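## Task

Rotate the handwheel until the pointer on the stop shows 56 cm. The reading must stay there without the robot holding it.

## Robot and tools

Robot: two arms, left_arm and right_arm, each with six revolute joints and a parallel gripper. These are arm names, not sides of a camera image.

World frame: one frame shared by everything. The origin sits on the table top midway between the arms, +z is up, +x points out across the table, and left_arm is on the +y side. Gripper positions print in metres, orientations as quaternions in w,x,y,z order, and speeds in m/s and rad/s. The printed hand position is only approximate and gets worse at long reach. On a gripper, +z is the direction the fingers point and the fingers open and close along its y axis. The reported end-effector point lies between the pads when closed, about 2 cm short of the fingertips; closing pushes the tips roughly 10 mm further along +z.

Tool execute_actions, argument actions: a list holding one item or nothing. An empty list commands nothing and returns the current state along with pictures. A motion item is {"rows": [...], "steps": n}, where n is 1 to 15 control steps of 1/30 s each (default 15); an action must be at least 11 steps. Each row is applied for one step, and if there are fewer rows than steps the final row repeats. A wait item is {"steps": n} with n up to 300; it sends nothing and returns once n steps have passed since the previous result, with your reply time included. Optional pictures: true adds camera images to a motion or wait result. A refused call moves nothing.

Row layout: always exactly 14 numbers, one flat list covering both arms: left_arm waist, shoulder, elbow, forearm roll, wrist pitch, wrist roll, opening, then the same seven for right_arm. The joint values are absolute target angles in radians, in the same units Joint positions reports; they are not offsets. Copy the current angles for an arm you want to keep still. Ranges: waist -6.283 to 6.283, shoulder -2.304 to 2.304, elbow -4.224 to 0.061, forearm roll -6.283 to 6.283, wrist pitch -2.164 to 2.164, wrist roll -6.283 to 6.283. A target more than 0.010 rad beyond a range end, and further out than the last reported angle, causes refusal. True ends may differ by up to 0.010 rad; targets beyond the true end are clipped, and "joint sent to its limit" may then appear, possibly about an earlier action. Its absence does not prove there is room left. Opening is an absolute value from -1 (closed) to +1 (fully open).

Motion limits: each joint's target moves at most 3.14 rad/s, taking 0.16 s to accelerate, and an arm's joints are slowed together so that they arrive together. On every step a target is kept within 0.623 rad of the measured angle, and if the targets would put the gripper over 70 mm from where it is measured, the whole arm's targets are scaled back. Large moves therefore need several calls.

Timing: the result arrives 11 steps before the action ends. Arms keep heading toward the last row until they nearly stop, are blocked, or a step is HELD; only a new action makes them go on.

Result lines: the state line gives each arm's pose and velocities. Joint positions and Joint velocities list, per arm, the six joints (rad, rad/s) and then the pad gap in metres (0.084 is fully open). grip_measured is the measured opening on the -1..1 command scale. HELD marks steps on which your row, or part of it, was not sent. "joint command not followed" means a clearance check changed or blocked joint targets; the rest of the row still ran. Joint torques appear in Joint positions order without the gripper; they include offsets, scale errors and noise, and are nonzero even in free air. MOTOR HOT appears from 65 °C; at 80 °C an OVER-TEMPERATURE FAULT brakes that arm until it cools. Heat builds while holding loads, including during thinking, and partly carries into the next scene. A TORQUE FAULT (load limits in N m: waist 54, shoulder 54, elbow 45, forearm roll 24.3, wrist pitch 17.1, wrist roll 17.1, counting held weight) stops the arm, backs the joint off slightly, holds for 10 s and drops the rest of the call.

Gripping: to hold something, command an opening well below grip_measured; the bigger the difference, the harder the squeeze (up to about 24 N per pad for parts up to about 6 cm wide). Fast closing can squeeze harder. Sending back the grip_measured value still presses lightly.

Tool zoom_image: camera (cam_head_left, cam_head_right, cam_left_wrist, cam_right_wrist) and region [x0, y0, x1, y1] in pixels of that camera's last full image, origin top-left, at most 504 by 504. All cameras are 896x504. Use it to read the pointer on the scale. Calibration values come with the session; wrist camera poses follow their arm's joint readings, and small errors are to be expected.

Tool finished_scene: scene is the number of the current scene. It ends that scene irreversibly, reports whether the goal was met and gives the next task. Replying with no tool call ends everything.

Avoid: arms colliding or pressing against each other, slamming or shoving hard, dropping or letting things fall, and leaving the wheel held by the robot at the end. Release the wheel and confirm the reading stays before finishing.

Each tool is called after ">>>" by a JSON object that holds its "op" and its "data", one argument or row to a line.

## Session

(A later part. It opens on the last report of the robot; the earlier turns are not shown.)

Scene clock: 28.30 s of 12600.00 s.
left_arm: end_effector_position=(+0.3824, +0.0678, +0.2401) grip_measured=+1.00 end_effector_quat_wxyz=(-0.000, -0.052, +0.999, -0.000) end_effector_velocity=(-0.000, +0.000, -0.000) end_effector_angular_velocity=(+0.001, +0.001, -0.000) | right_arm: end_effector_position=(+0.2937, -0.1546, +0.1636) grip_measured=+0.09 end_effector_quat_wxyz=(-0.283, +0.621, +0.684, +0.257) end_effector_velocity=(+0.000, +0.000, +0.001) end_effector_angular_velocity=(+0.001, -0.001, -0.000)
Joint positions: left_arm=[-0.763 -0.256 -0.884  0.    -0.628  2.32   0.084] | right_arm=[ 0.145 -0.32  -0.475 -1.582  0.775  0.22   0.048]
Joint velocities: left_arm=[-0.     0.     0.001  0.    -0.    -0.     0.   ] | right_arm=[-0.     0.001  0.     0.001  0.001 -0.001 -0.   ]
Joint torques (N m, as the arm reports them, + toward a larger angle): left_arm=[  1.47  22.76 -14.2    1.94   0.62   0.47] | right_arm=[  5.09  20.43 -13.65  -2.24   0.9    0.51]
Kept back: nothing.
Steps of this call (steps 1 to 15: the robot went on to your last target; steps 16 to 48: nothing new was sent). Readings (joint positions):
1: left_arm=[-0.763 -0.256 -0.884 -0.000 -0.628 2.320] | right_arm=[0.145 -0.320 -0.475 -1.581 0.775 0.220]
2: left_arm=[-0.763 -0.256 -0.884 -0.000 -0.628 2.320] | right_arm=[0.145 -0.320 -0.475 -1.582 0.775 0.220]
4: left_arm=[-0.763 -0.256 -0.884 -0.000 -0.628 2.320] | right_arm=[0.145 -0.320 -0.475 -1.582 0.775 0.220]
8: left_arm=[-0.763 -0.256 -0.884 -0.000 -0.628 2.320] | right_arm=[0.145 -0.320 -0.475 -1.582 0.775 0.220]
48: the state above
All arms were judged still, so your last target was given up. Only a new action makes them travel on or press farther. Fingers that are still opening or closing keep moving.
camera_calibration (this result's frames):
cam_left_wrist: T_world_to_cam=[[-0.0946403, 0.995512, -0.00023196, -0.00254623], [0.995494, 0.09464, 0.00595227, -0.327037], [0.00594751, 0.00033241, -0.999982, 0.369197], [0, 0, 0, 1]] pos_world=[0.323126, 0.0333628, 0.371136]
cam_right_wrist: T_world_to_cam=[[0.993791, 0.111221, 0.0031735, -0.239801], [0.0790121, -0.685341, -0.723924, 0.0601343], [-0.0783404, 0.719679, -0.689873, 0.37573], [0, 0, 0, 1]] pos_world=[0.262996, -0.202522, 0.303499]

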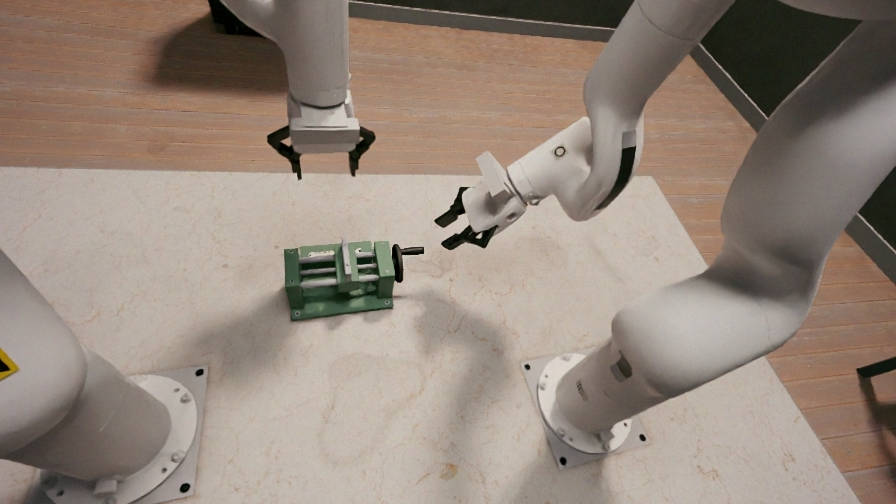

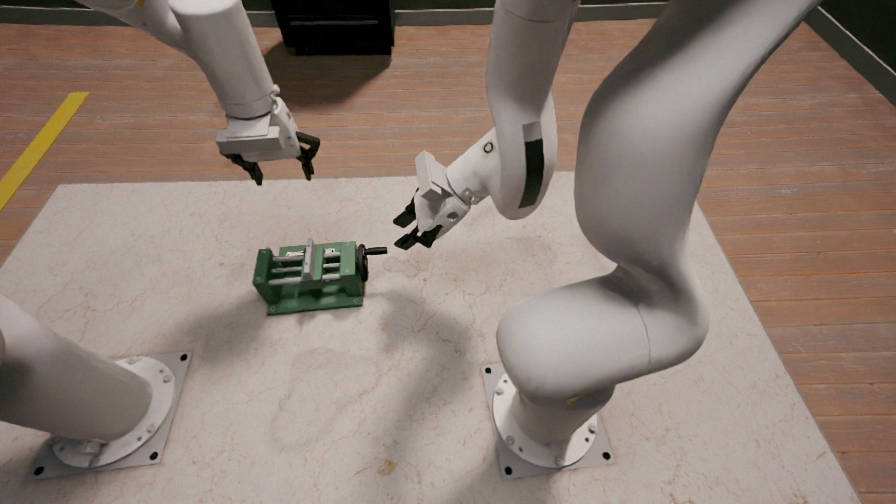

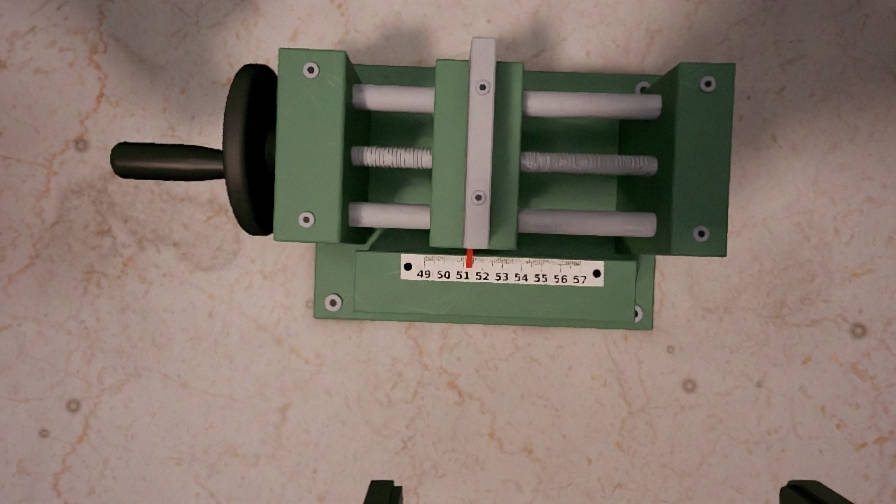

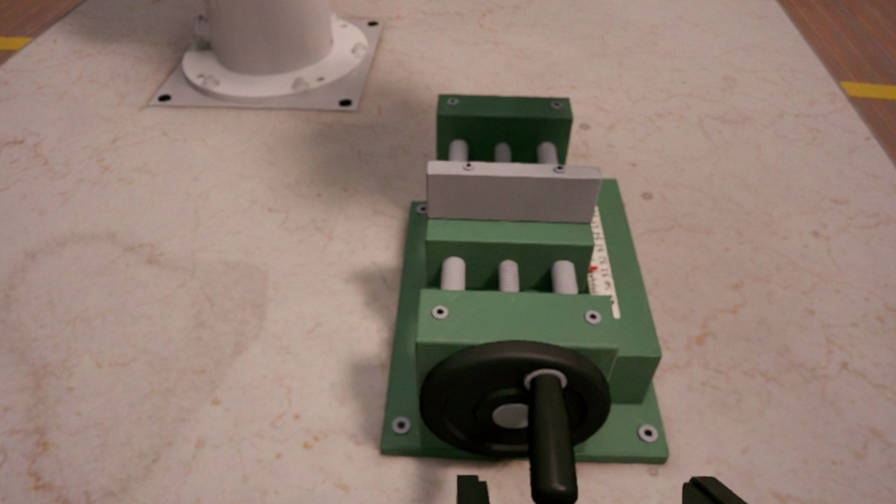

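>>> {"op": "execute_actions", "data": {
  "actions": [
    {"rows":[
[-0.7633,-0.2562,-0.884,0,-0.6278,2.3199,1,0.1467,-0.3223,-0.4756,-1.5773,0.7750,0.2176,0.1],
[-0.7633,-0.2562,-0.884,0,-0.6278,2.3199,1,0.1524,-0.3296,-0.4775,-1.5648,0.7752,0.2100,0.1],
[-0.7633,-0.2562,-0.884,0,-0.6278,2.3199,1,0.1617,-0.3412,-0.4806,-1.5446,0.7756,0.1978,0.1],
[-0.7633,-0.2562,-0.884,0,-0.6278,2.3199,1,0.1741,-0.3566,-0.4846,-1.5178,0.7762,0.1816,0.1],
[-0.7633,-0.2562,-0.884,0,-0.6278,2.3199,1,0.1889,-0.3751,-0.4895,-1.4856,0.7768,0.1621,0.1],
[-0.7633,-0.2562,-0.884,0,-0.6278,2.3199,1,0.2055,-0.3957,-0.4949,-1.4498,0.7775,0.1404,0.1],
[-0.7633,-0.2562,-0.884,0,-0.6278,2.3199,1,0.2229,-0.4175,-0.5006,-1.4121,0.7783,0.1176,0.1],
[-0.7633,-0.2562,-0.884,0,-0.6278,2.3199,1,0.2402,-0.4392,-0.5063,-1.3744,0.7791,0.0948,0.1],
[-0.7633,-0.2562,-0.884,0,-0.6278,2.3199,1,0.2568,-0.4598,-0.5117,-1.3386,0.7798,0.0731,0.1],
[-0.7633,-0.2562,-0.884,0,-0.6278,2.3199,1,0.2716,-0.4783,-0.5166,-1.3064,0.7804,0.0536,0.1],
[-0.7633,-0.2562,-0.884,0,-0.6278,2.3199,1,0.2840,-0.4937,-0.5206,-1.2796,0.7810,0.0374,0.05],
[-0.7633,-0.2562,-0.884,0,-0.6278,2.3199,1,0.2933,-0.5053,-0.5237,-1.2594,0.7814,0.0252,0],
[-0.7633,-0.2562,-0.884,0,-0.6278,2.3199,1,0.2990,-0.5126,-0.5256,-1.2469,0.7816,0.0176,-0.07],
[-0.7633,-0.2562,-0.884,0,-0.6278,2.3199,1,0.3010,-0.5150,-0.5262,-1.2426,0.7817,0.0150,-0.14]
],"steps":14}
  ]
}}

>>> {"op": "execute_actions", "data": {
  "actions": [
    {"rows":[
[-0.7633,-0.2562,-0.884,0,-0.6278,2.3199,1,0.3010,-0.5150,-0.5262,-1.2426,0.7817,0.0150,-0.21],
[-0.7633,-0.2562,-0.884,0,-0.6278,2.3199,1,0.3010,-0.5150,-0.5262,-1.2426,0.7817,0.0150,-0.28],
[-0.7633,-0.2562,-0.884,0,-0.6278,2.3199,1,0.3010,-0.5150,-0.5262,-1.2426,0.7817,0.0150,-0.35],
[-0.7633,-0.2562,-0.884,0,-0.6278,2.3199,1,0.3010,-0.5150,-0.5262,-1.2426,0.7817,0.0150,-0.42],
[-0.7633,-0.2562,-0.884,0,-0.6278,2.3199,1,0.3010,-0.5150,-0.5262,-1.2426,0.7817,0.0150,-0.48],
[-0.7633,-0.2562,-0.884,0,-0.6278,2.3199,1,0.3010,-0.5150,-0.5262,-1.2426,0.7817,0.0150,-0.53],
[-0.7633,-0.2562,-0.884,0,-0.6278,2.3199,1,0.3010,-0.5150,-0.5262,-1.2426,0.7817,0.0150,-0.58],
[-0.7633,-0.2562,-0.884,0,-0.6278,2.3199,1,0.3010,-0.5150,-0.5262,-1.2426,0.7817,0.0150,-0.62],
[-0.7633,-0.2562,-0.884,0,-0.6278,2.3199,1,0.3010,-0.5150,-0.5262,-1.2426,0.7817,0.0150,-0.66],
[-0.7633,-0.2562,-0.884,0,-0.6278,2.3199,1,0.3010,-0.5150,-0.5262,-1.2426,0.7817,0.0150,-0.7],
[-0.7633,-0.2562,-0.884,0,-0.6278,2.3199,1,0.3010,-0.5150,-0.5262,-1.2426,0.7817,0.0150,-0.75],
[-0.7633,-0.2562,-0.884,0,-0.6278,2.3199,1,0.3010,-0.5150,-0.5262,-1.2426,0.7817,0.0150,-0.8],
[-0.7633,-0.2562,-0.884,0,-0.6278,2.3199,1,0.3010,-0.5150,-0.5262,-1.2426,0.7817,0.0150,-0.85],
[-0.7633,-0.2562,-0.884,0,-0.6278,2.3199,1,0.3010,-0.5150,-0.5262,-1.2426,0.7817,0.0150,-0.9]
],"steps":14}
  ]
}}

>>> {"op": "execute_actions", "data": {
  "actions": [
    {"steps":35}
  ],
  "pictures": true
}}

Scene clock: 65.20 s of 12600.00 s.
left_arm: end_effector_position=(+0.3824, +0.0678, +0.2401) grip_measured=+1.00 end_effector_quat_wxyz=(-0.000, -0.052, +0.999, -0.000) end_effector_velocity=(-0.000, -0.000, -0.000) end_effector_angular_velocity=(+0.000, +0.000, -0.002) | right_arm: end_effector_position=(+0.2939, -0.1540, +0.1632) grip_measured=+0.09 end_effector_quat_wxyz=(-0.283, +0.621, +0.683, +0.258) end_effector_velocity=(+0.004, +0.024, -0.018) end_effector_angular_velocity=(+0.016, -0.002, -0.013)
Joint positions: left_arm=[-0.763 -0.256 -0.884 -0.    -0.628  2.32   0.084] | right_arm=[ 0.146 -0.322 -0.476 -1.578  0.775  0.218  0.048]
Joint velocities: left_arm=[-0.001  0.     0.     0.    -0.     0.001 -0.   ] | right_arm=[ 0.06  -0.074 -0.02   0.136  0.003 -0.085  0.   ]
Joint torques (N m, as the arm reports them, + toward a larger angle): left_arm=[  0.26  22.09 -14.11   1.33   0.63   0.57] | right_arm=[ 12.8   12.25 -14.63  -0.16   0.86   0.22]
Steps of this call (steps 1 to 1104: nothing new was sent; steps 1105 to 1107: the first 3 steps of this action). Readings (joint positions):
1105: left_arm=[-0.763 -0.256 -0.884 -0.000 -0.628 2.320] | right_arm=[0.145 -0.320 -0.475 -1.582 0.775 0.220]
1106: left_arm=[-0.763 -0.256 -0.884 0.000 -0.628 2.320] | right_arm=[0.145 -0.320 -0.475 -1.581 0.775 0.220]
1107: the state above

Scene clock: 65.67 s of 12600.00 s.
left_arm: end_effector_position=(+0.3824, +0.0678, +0.2401) grip_measured=+1.00 end_effector_quat_wxyz=(-0.000, -0.052, +0.999, -0.000) end_effector_velocity=(+0.000, +0.000, -0.000) end_effector_angular_velocity=(+0.001, +0.001, +0.001) | right_arm: end_effector_position=(+0.2928, -0.1027, +0.1092) grip_measured=-0.29 end_effector_quat_wxyz=(-0.280, +0.633, +0.672, +0.262) end_effector_velocity=(-0.002, +0.032, -0.043) end_effector_angular_velocity=(-0.020, -0.018, -0.026)
Joint positions: left_arm=[-0.763 -0.256 -0.884 -0.    -0.628  2.32   0.084] | right_arm=[ 0.293 -0.506 -0.523 -1.26   0.781  0.026  0.031]
Joint velocities: left_arm=[ 0.001 -0.     0.    -0.    -0.     0.     0.   ] | right_arm=[ 0.105 -0.13  -0.036  0.238  0.006 -0.151 -0.093]
Joint torques (N m, as the arm reports them, + toward a larger angle): left_arm=[  4.48  23.05 -14.24   1.58   0.41   0.46] | right_arm=[ -3.11  34.97 -10.75  -1.99   0.84   0.6 ]
Steps of this call (steps 1 to 11: the last 11 steps of your previous action; steps 12 to 14: the first 3 steps of this action). Readings (joint positions):
12: left_arm=[-0.763 -0.256 -0.884 -0.000 -0.628 2.320] | right_arm=[0.281 -0.490 -0.519 -1.287 0.781 0.043]
13: left_arm=[-0.763 -0.256 -0.884 0.000 -0.628 2.320] | right_arm=[0.289 -0.500 -0.522 -1.270 0.781 0.033]
14: the state above

Scene clock: 66.83 s of 12600.00 s.
left_arm: end_effector_position=(+0.3824, +0.0678, +0.2401) grip_measured=+1.00 end_effector_quat_wxyz=(-0.000, -0.052, +0.999, -0.000) end_effector_velocity=(-0.000, +0.000, -0.000) end_effector_angular_velocity=(+0.001, +0.001, -0.000) | right_arm: end_effector_position=(+0.2930, -0.1003, +0.1062) grip_measured=-0.65 end_effector_quat_wxyz=(-0.278, +0.634, +0.672, +0.263) end_effector_velocity=(+0.000, +0.000, -0.000) end_effector_angular_velocity=(-0.000, -0.000, -0.001)
Joint positions: left_arm=[-0.763 -0.256 -0.884  0.    -0.628  2.32   0.084] | right_arm=[ 0.301 -0.515 -0.526 -1.243  0.781  0.015  0.016]
Joint velocities: left_arm=[ 0.    -0.     0.    -0.    -0.     0.001  0.   ] | right_arm=[-0.    -0.    -0.001  0.    -0.     0.     0.   ]
Joint torques (N m, as the arm reports them, + toward a larger angle): left_arm=[  2.62  22.99 -14.54   1.48   0.69   0.52] | right_arm=[ 13.18  20.98 -11.51  -2.31   1.95   0.63]
Kept back: nothing.
Steps of this call (steps 1 to 11: the last 11 steps of your previous action; steps 12 to 30: the robot went on to your last target; steps 31 to 35: nothing new was sent). Readings (joint positions):
1: left_arm=[-0.763 -0.256 -0.884 -0.000 -0.628 2.320] | right_arm=[0.296 -0.509 -0.524 -1.254 0.781 0.022]
2: left_arm=[-0.763 -0.256 -0.884 0.000 -0.628 2.320] | right_arm=[0.298 -0.511 -0.525 -1.250 0.782 0.020]
4: left_arm=[-0.763 -0.256 -0.884 -0.000 -0.628 2.320] | right_arm=[0.299 -0.513 -0.526 -1.246 0.782 0.017]
8: left_arm=[-0.763 -0.256 -0.884 -0.000 -0.628 2.320] | right_arm=[0.300 -0.514 -0.526 -1.244 0.782 0.015]
35: the state above
All arms were judged still, so your last target was given up. Only a new action makes them travel on or press farther. Fingers that are still opening or closing keep moving.
camera_calibration (this result's frames):
cam_left_wrist: T_world_to_cam=[[-0.0946405, 0.995511, -0.000232043, -0.00254608], [0.995494, 0.0946402, 0.00595229, -0.327037], [0.00594754, 0.000332331, -0.999982, 0.369197], [0, 0, 0, 1]] pos_world=[0.323126, 0.0333628, 0.371136]
cam_right_wrist: T_world_to_cam=[[0.997204, 0.0746566, 0.00328181, -0.249652], [0.0538897, -0.688003, -0.723704, 0.0628921], [-0.0517714, 0.721858, -0.690102, 0.289489], [0, 0, 0, 1]] pos_world=[0.260552, -0.147062, 0.246112]

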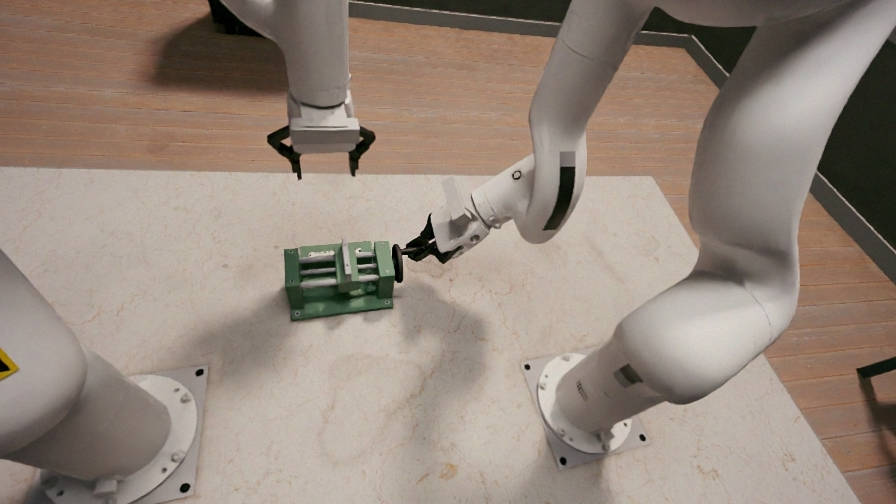

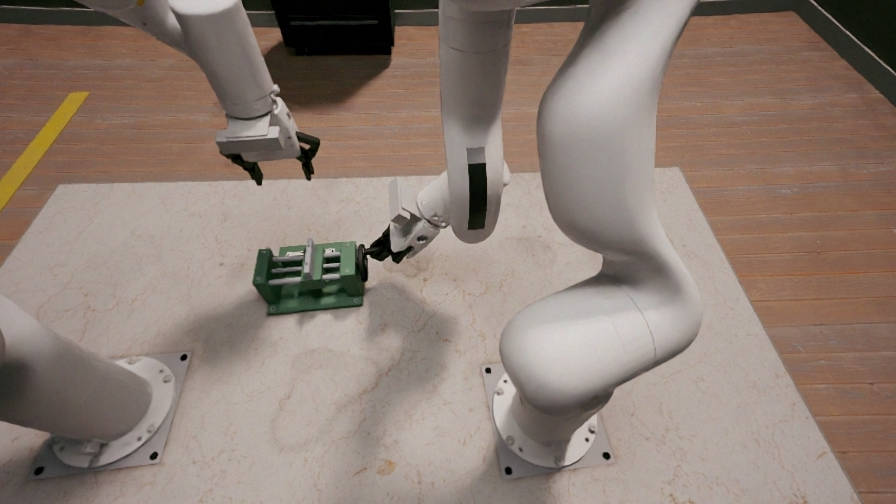

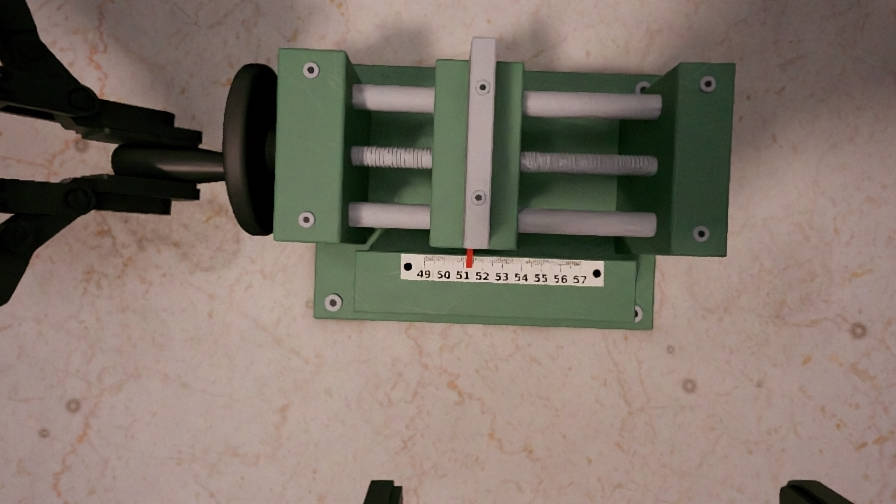

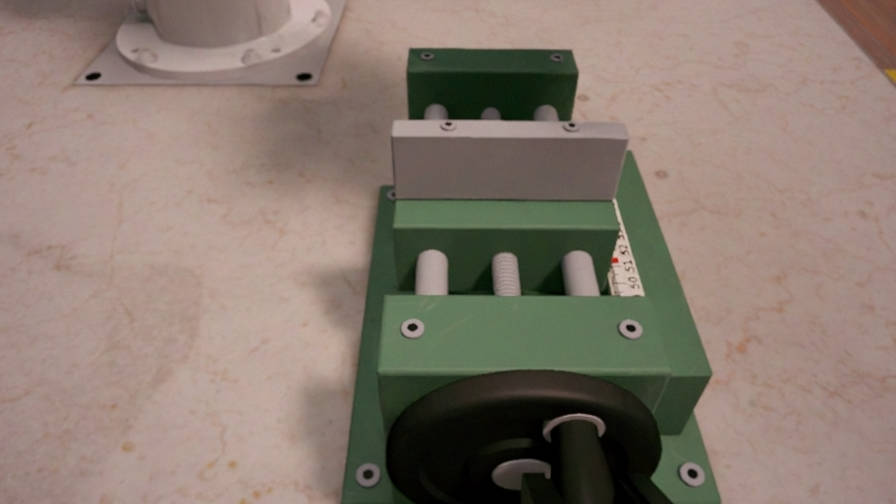

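>>> {"op": "zoom_image", "data": {
  "camera": "cam_left_wrist",
  "region": [100, 125, 240, 200]
}}

>>> {"op": "zoom_image", "data": {
  "camera": "cam_right_wrist",
  "region": [380, 360, 680, 504]
}}

>>> {"op": "zoom_image", "data": {
  "camera": "cam_right_wrist",
  "region": [480, 400, 630, 504]
}}

Region (100, 125, 240, 200) of cam_left_wrist's 896x504 image, scaled by 3.600, with more detail than that image has; it fills the top 270 rows of this view, and the rest is white.

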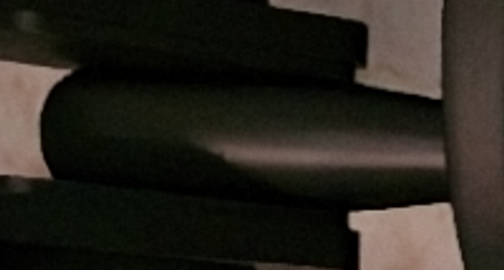

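Region (380, 360, 680, 504) of cam_right_wrist's 896x504 image, scaled by 1.680, with more detail than that image has; it fills the top 242 rows of this view, and the rest is white.

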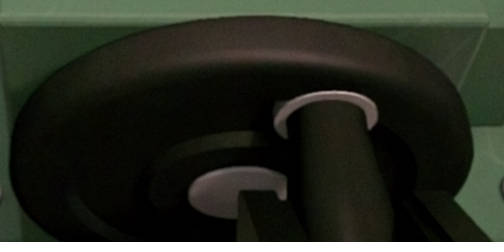

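Region (480, 400, 630, 504) of cam_right_wrist's 896x504 image, scaled by 3.360, with more detail than that image has; it fills the top 349 rows of this view, and the rest is white.

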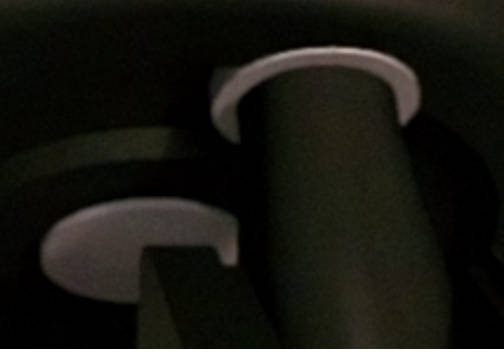

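>>> {"op": "execute_actions", "data": {
  "actions": [
    {"rows":[
[-0.7633,-0.2562,-0.884,0,-0.6278,2.3199,1,0.3002,-0.5142,-0.5258,-1.2437,0.7816,0.0154,-0.9],
[-0.7633,-0.2562,-0.884,0,-0.6278,2.3199,1,0.2994,-0.5163,-0.5280,-1.2446,0.7815,0.0156,-0.9],
[-0.7633,-0.2562,-0.884,0,-0.6278,2.3199,1,0.2979,-0.5206,-0.5325,-1.2465,0.7814,0.0160,-0.9],
[-0.7633,-0.2562,-0.884,0,-0.6278,2.3199,1,0.2958,-0.5269,-0.5386,-1.2485,0.7814,0.0159,-0.9],
[-0.7633,-0.2562,-0.884,0,-0.6278,2.3199,1,0.2937,-0.5344,-0.5451,-1.2497,0.7817,0.0147,-0.9],
[-0.7633,-0.2562,-0.884,0,-0.6278,2.3199,1,0.2919,-0.5424,-0.5512,-1.2499,0.7822,0.0123,-0.9],
[-0.7633,-0.2562,-0.884,0,-0.6278,2.3199,1,0.2903,-0.5508,-0.5570,-1.2491,0.7831,0.0088,-0.9],
[-0.7633,-0.2562,-0.884,0,-0.6278,2.3199,1,0.2889,-0.5595,-0.5624,-1.2473,0.7841,0.0043,-0.9],
[-0.7633,-0.2562,-0.884,0,-0.6278,2.3199,1,0.2877,-0.5684,-0.5673,-1.2447,0.7854,-0.0011,-0.9],
[-0.7633,-0.2562,-0.884,0,-0.6278,2.3199,1,0.2868,-0.5774,-0.5716,-1.2412,0.7869,-0.0074,-0.9],
[-0.7633,-0.2562,-0.884,0,-0.6278,2.3199,1,0.2861,-0.5864,-0.5753,-1.2369,0.7887,-0.0144,-0.9],
[-0.7633,-0.2562,-0.884,0,-0.6278,2.3199,1,0.2859,-0.5945,-0.5780,-1.2320,0.7905,-0.0217,-0.9],
[-0.7633,-0.2562,-0.884,0,-0.6278,2.3199,1,0.2859,-0.6001,-0.5793,-1.2277,0.7921,-0.0276,-0.9],
[-0.7633,-0.2562,-0.884,0,-0.6278,2.3199,1,0.2861,-0.6028,-0.5796,-1.2252,0.7930,-0.0308,-0.9],
[-0.7633,-0.2562,-0.884,0,-0.6278,2.3199,1,0.2862,-0.6034,-0.5796,-1.2245,0.7932,-0.0317,-0.9]
],"steps":15}
  ]
}}

>>> {"op": "execute_actions", "data": {
  "actions": [
    {"steps":42}
  ],
  "pictures": true
}}

Scene clock: 81.83 s of 12600.00 s.
left_arm: end_effector_position=(+0.3824, +0.0678, +0.2401) grip_measured=+1.00 end_effector_quat_wxyz=(-0.000, -0.052, +0.999, -0.000) end_effector_velocity=(+0.000, +0.000, +0.000) end_effector_angular_velocity=(-0.000, -0.000, -0.001) | right_arm: end_effector_position=(+0.2933, -0.1003, +0.1061) grip_measured=-0.65 end_effector_quat_wxyz=(-0.279, +0.634, +0.672, +0.263) end_effector_velocity=(+0.016, +0.001, -0.009) end_effector_angular_velocity=(+0.009, +0.008, +0.005)
Joint positions: left_arm=[-0.763 -0.256 -0.884  0.    -0.628  2.32   0.084] | right_arm=[ 0.3   -0.516 -0.527 -1.244  0.782  0.015  0.016]
Joint velocities: left_arm=[ 0.     0.    -0.     0.     0.     0.001 -0.   ] | right_arm=[-0.023 -0.052 -0.05  -0.034  0.011  0.008  0.   ]
Joint torques (N m, as the arm reports them, + toward a larger angle): left_arm=[  2.66  21.84 -12.99   0.94   0.56   0.5 ] | right_arm=[ 12.98  16.54 -12.52  -1.89   1.91   0.62]
Steps of this call (steps 1 to 446: nothing new was sent; steps 447 to 450: the first 4 steps of this action). Readings (joint positions):
447: left_arm=[-0.763 -0.256 -0.884 -0.000 -0.628 2.320] | right_arm=[0.301 -0.515 -0.526 -1.243 0.782 0.015]
448: left_arm=[-0.763 -0.256 -0.884 -0.000 -0.628 2.320] | right_arm=[0.301 -0.515 -0.526 -1.243 0.782 0.015]
450: the state above

Scene clock: 83.23 s of 12600.00 s.
left_arm: end_effector_position=(+0.3824, +0.0678, +0.2401) grip_measured=+1.00 end_effector_quat_wxyz=(-0.000, -0.052, +0.999, -0.000) end_effector_velocity=(-0.000, +0.000, -0.000) end_effector_angular_velocity=(+0.001, +0.001, +0.001) | right_arm: end_effector_position=(+0.3083, -0.0996, +0.0829) grip_measured=-0.65 end_effector_quat_wxyz=(-0.278, +0.634, +0.672, +0.263) end_effector_velocity=(-0.000, +0.000, -0.000) end_effector_angular_velocity=(+0.000, +0.000, +0.001)
Joint positions: left_arm=[-0.763 -0.256 -0.884  0.    -0.628  2.32   0.084] | right_arm=[ 0.286 -0.603 -0.58  -1.224  0.793 -0.032  0.016]
Joint velocities: left_arm=[ 0.     0.     0.001 -0.    -0.    -0.     0.   ] | right_arm=[ 0.    -0.     0.     0.     0.    -0.001  0.   ]
Joint torques (N m, as the arm reports them, + toward a larger angle): left_arm=[  1.89  22.52 -14.03   1.57   0.61   0.58] | right_arm=[15.75 19.41  0.15 -4.82  0.99  0.53]
Kept back: nothing.
Steps of this call (steps 1 to 11: the last 11 steps of your previous action; steps 12 to 30: the robot went on to your last target; steps 31 to 42: nothing new was sent). Readings (joint positions):
1: left_arm=[-0.763 -0.256 -0.884 -0.000 -0.628 2.320] | right_arm=[0.299 -0.519 -0.530 -1.246 0.782 0.016]
2: left_arm=[-0.763 -0.256 -0.884 0.000 -0.628 2.320] | right_arm=[0.298 -0.523 -0.534 -1.247 0.782 0.015]
4: left_arm=[-0.763 -0.256 -0.884 0.000 -0.628 2.320] | right_arm=[0.294 -0.534 -0.544 -1.249 0.783 0.013]
8: left_arm=[-0.763 -0.256 -0.884 0.000 -0.628 2.320] | right_arm=[0.289 -0.566 -0.566 -1.244 0.786 -0.001]
42: the state above
All arms were judged still, so your last target was given up. Only a new action makes them travel on or press farther. Fingers that are still opening or closing keep moving.
camera_calibration (this result's frames):
cam_left_wrist: T_world_to_cam=[[-0.0946404, 0.995511, -0.000232015, -0.00254614], [0.995494, 0.0946401, 0.00595237, -0.327037], [0.00594761, 0.000332365, -0.999982, 0.369197], [0, 0, 0, 1]] pos_world=[0.323126, 0.0333628, 0.371136]
cam_right_wrist: T_world_to_cam=[[0.997197, 0.0747373, 0.00357184, -0.264914], [0.0541268, -0.687592, -0.724077, 0.0457162], [-0.0516596, 0.722241, -0.68971, 0.27363], [0, 0, 0, 1]] pos_world=[0.275833, -0.146394, 0.222773]

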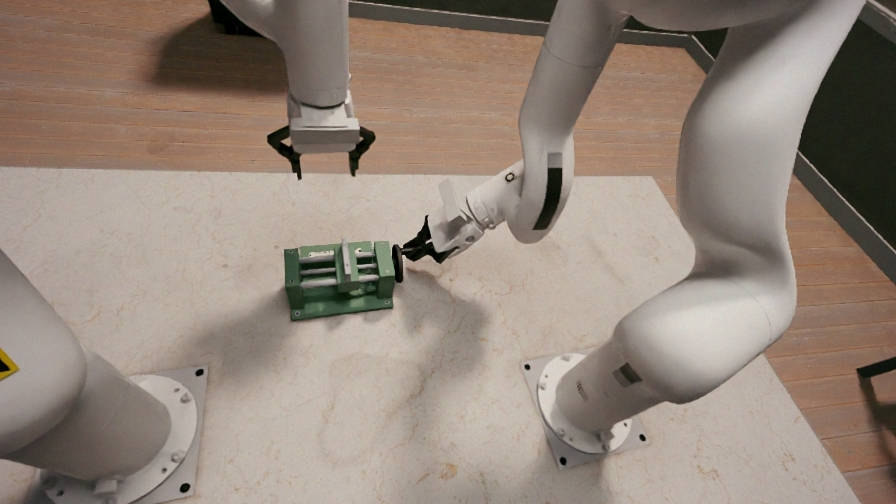

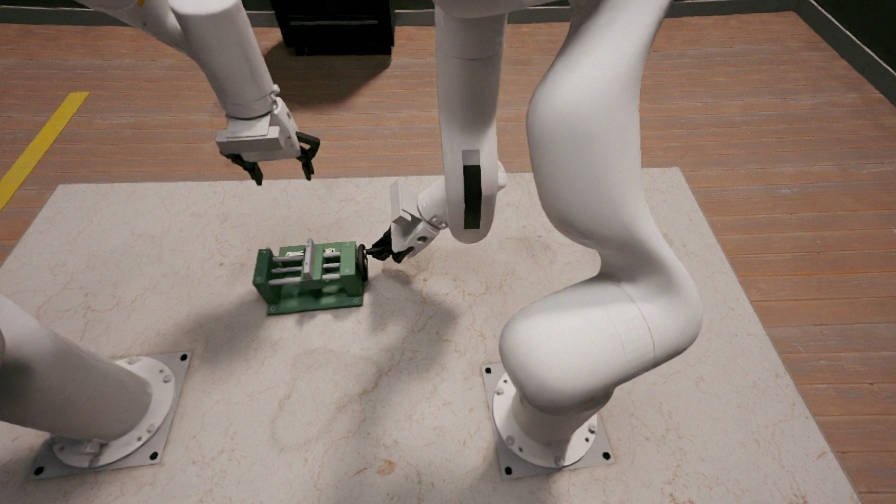

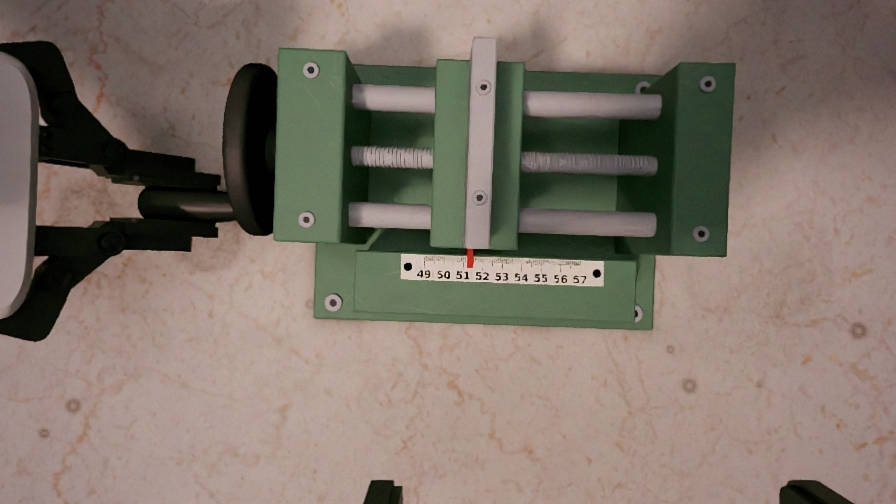

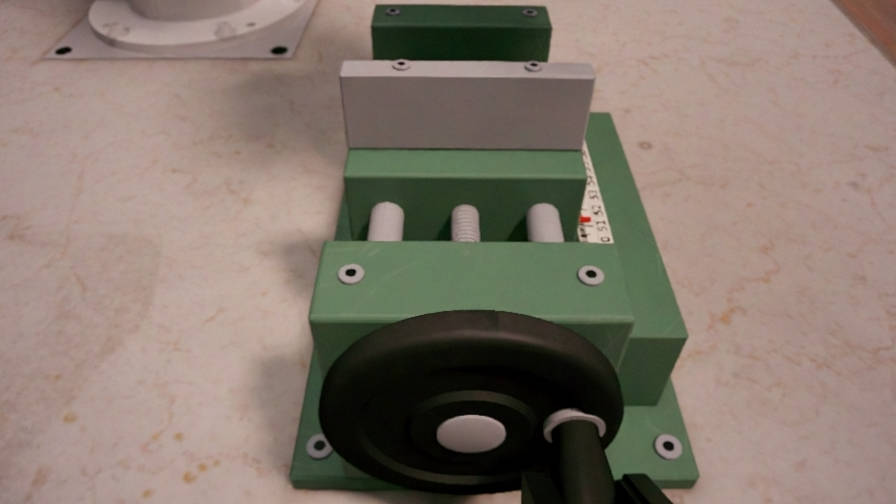

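>>> {"op": "zoom_image", "data": {
  "camera": "cam_left_wrist",
  "region": [120, 165, 260, 240]
}}

>>> {"op": "zoom_image", "data": {
  "camera": "cam_right_wrist",
  "region": [420, 390, 630, 480]
}}

>>> {"op": "zoom_image", "data": {
  "camera": "cam_right_wrist",
  "region": [300, 295, 650, 504]
}}

>>> {"op": "zoom_image", "data": {
  "camera": "cam_left_wrist",
  "region": [430, 240, 510, 290]
}}

Region (120, 165, 260, 240) of cam_left_wrist's 896x504 image, scaled by 3.600, with more detail than that image has; it fills the top 270 rows of this view, and the rest is white.

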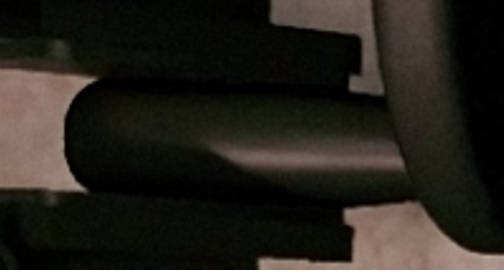

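Region (420, 390, 630, 480) of cam_right_wrist's 896x504 image, scaled by 2.400, with more detail than that image has; it fills the top 216 rows of this view, and the rest is white.

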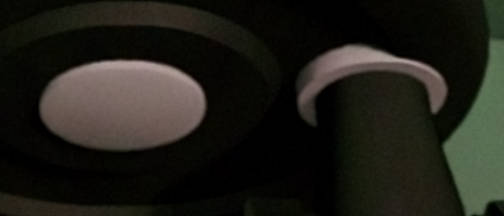

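Region (300, 295, 650, 504) of cam_right_wrist's 896x504 image, scaled by 1.440, with more detail than that image has; it fills the top 301 rows of this view, and the rest is white.

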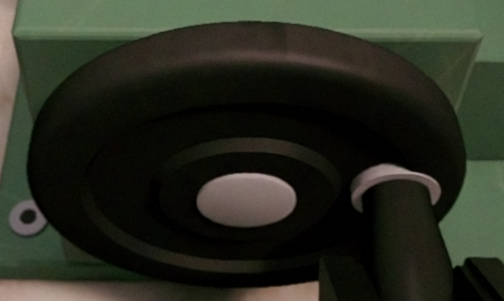

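Region (430, 240, 510, 290) of cam_left_wrist's 896x504 image, scaled by 6.300, with more detail than that image has; it fills the top 315 rows of this view, and the rest is white.

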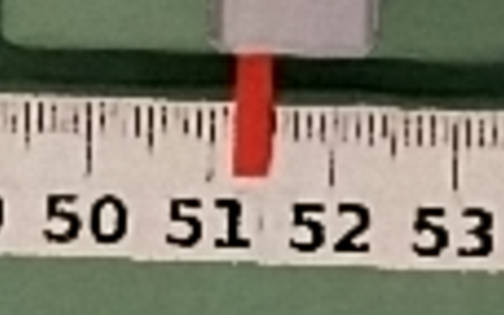

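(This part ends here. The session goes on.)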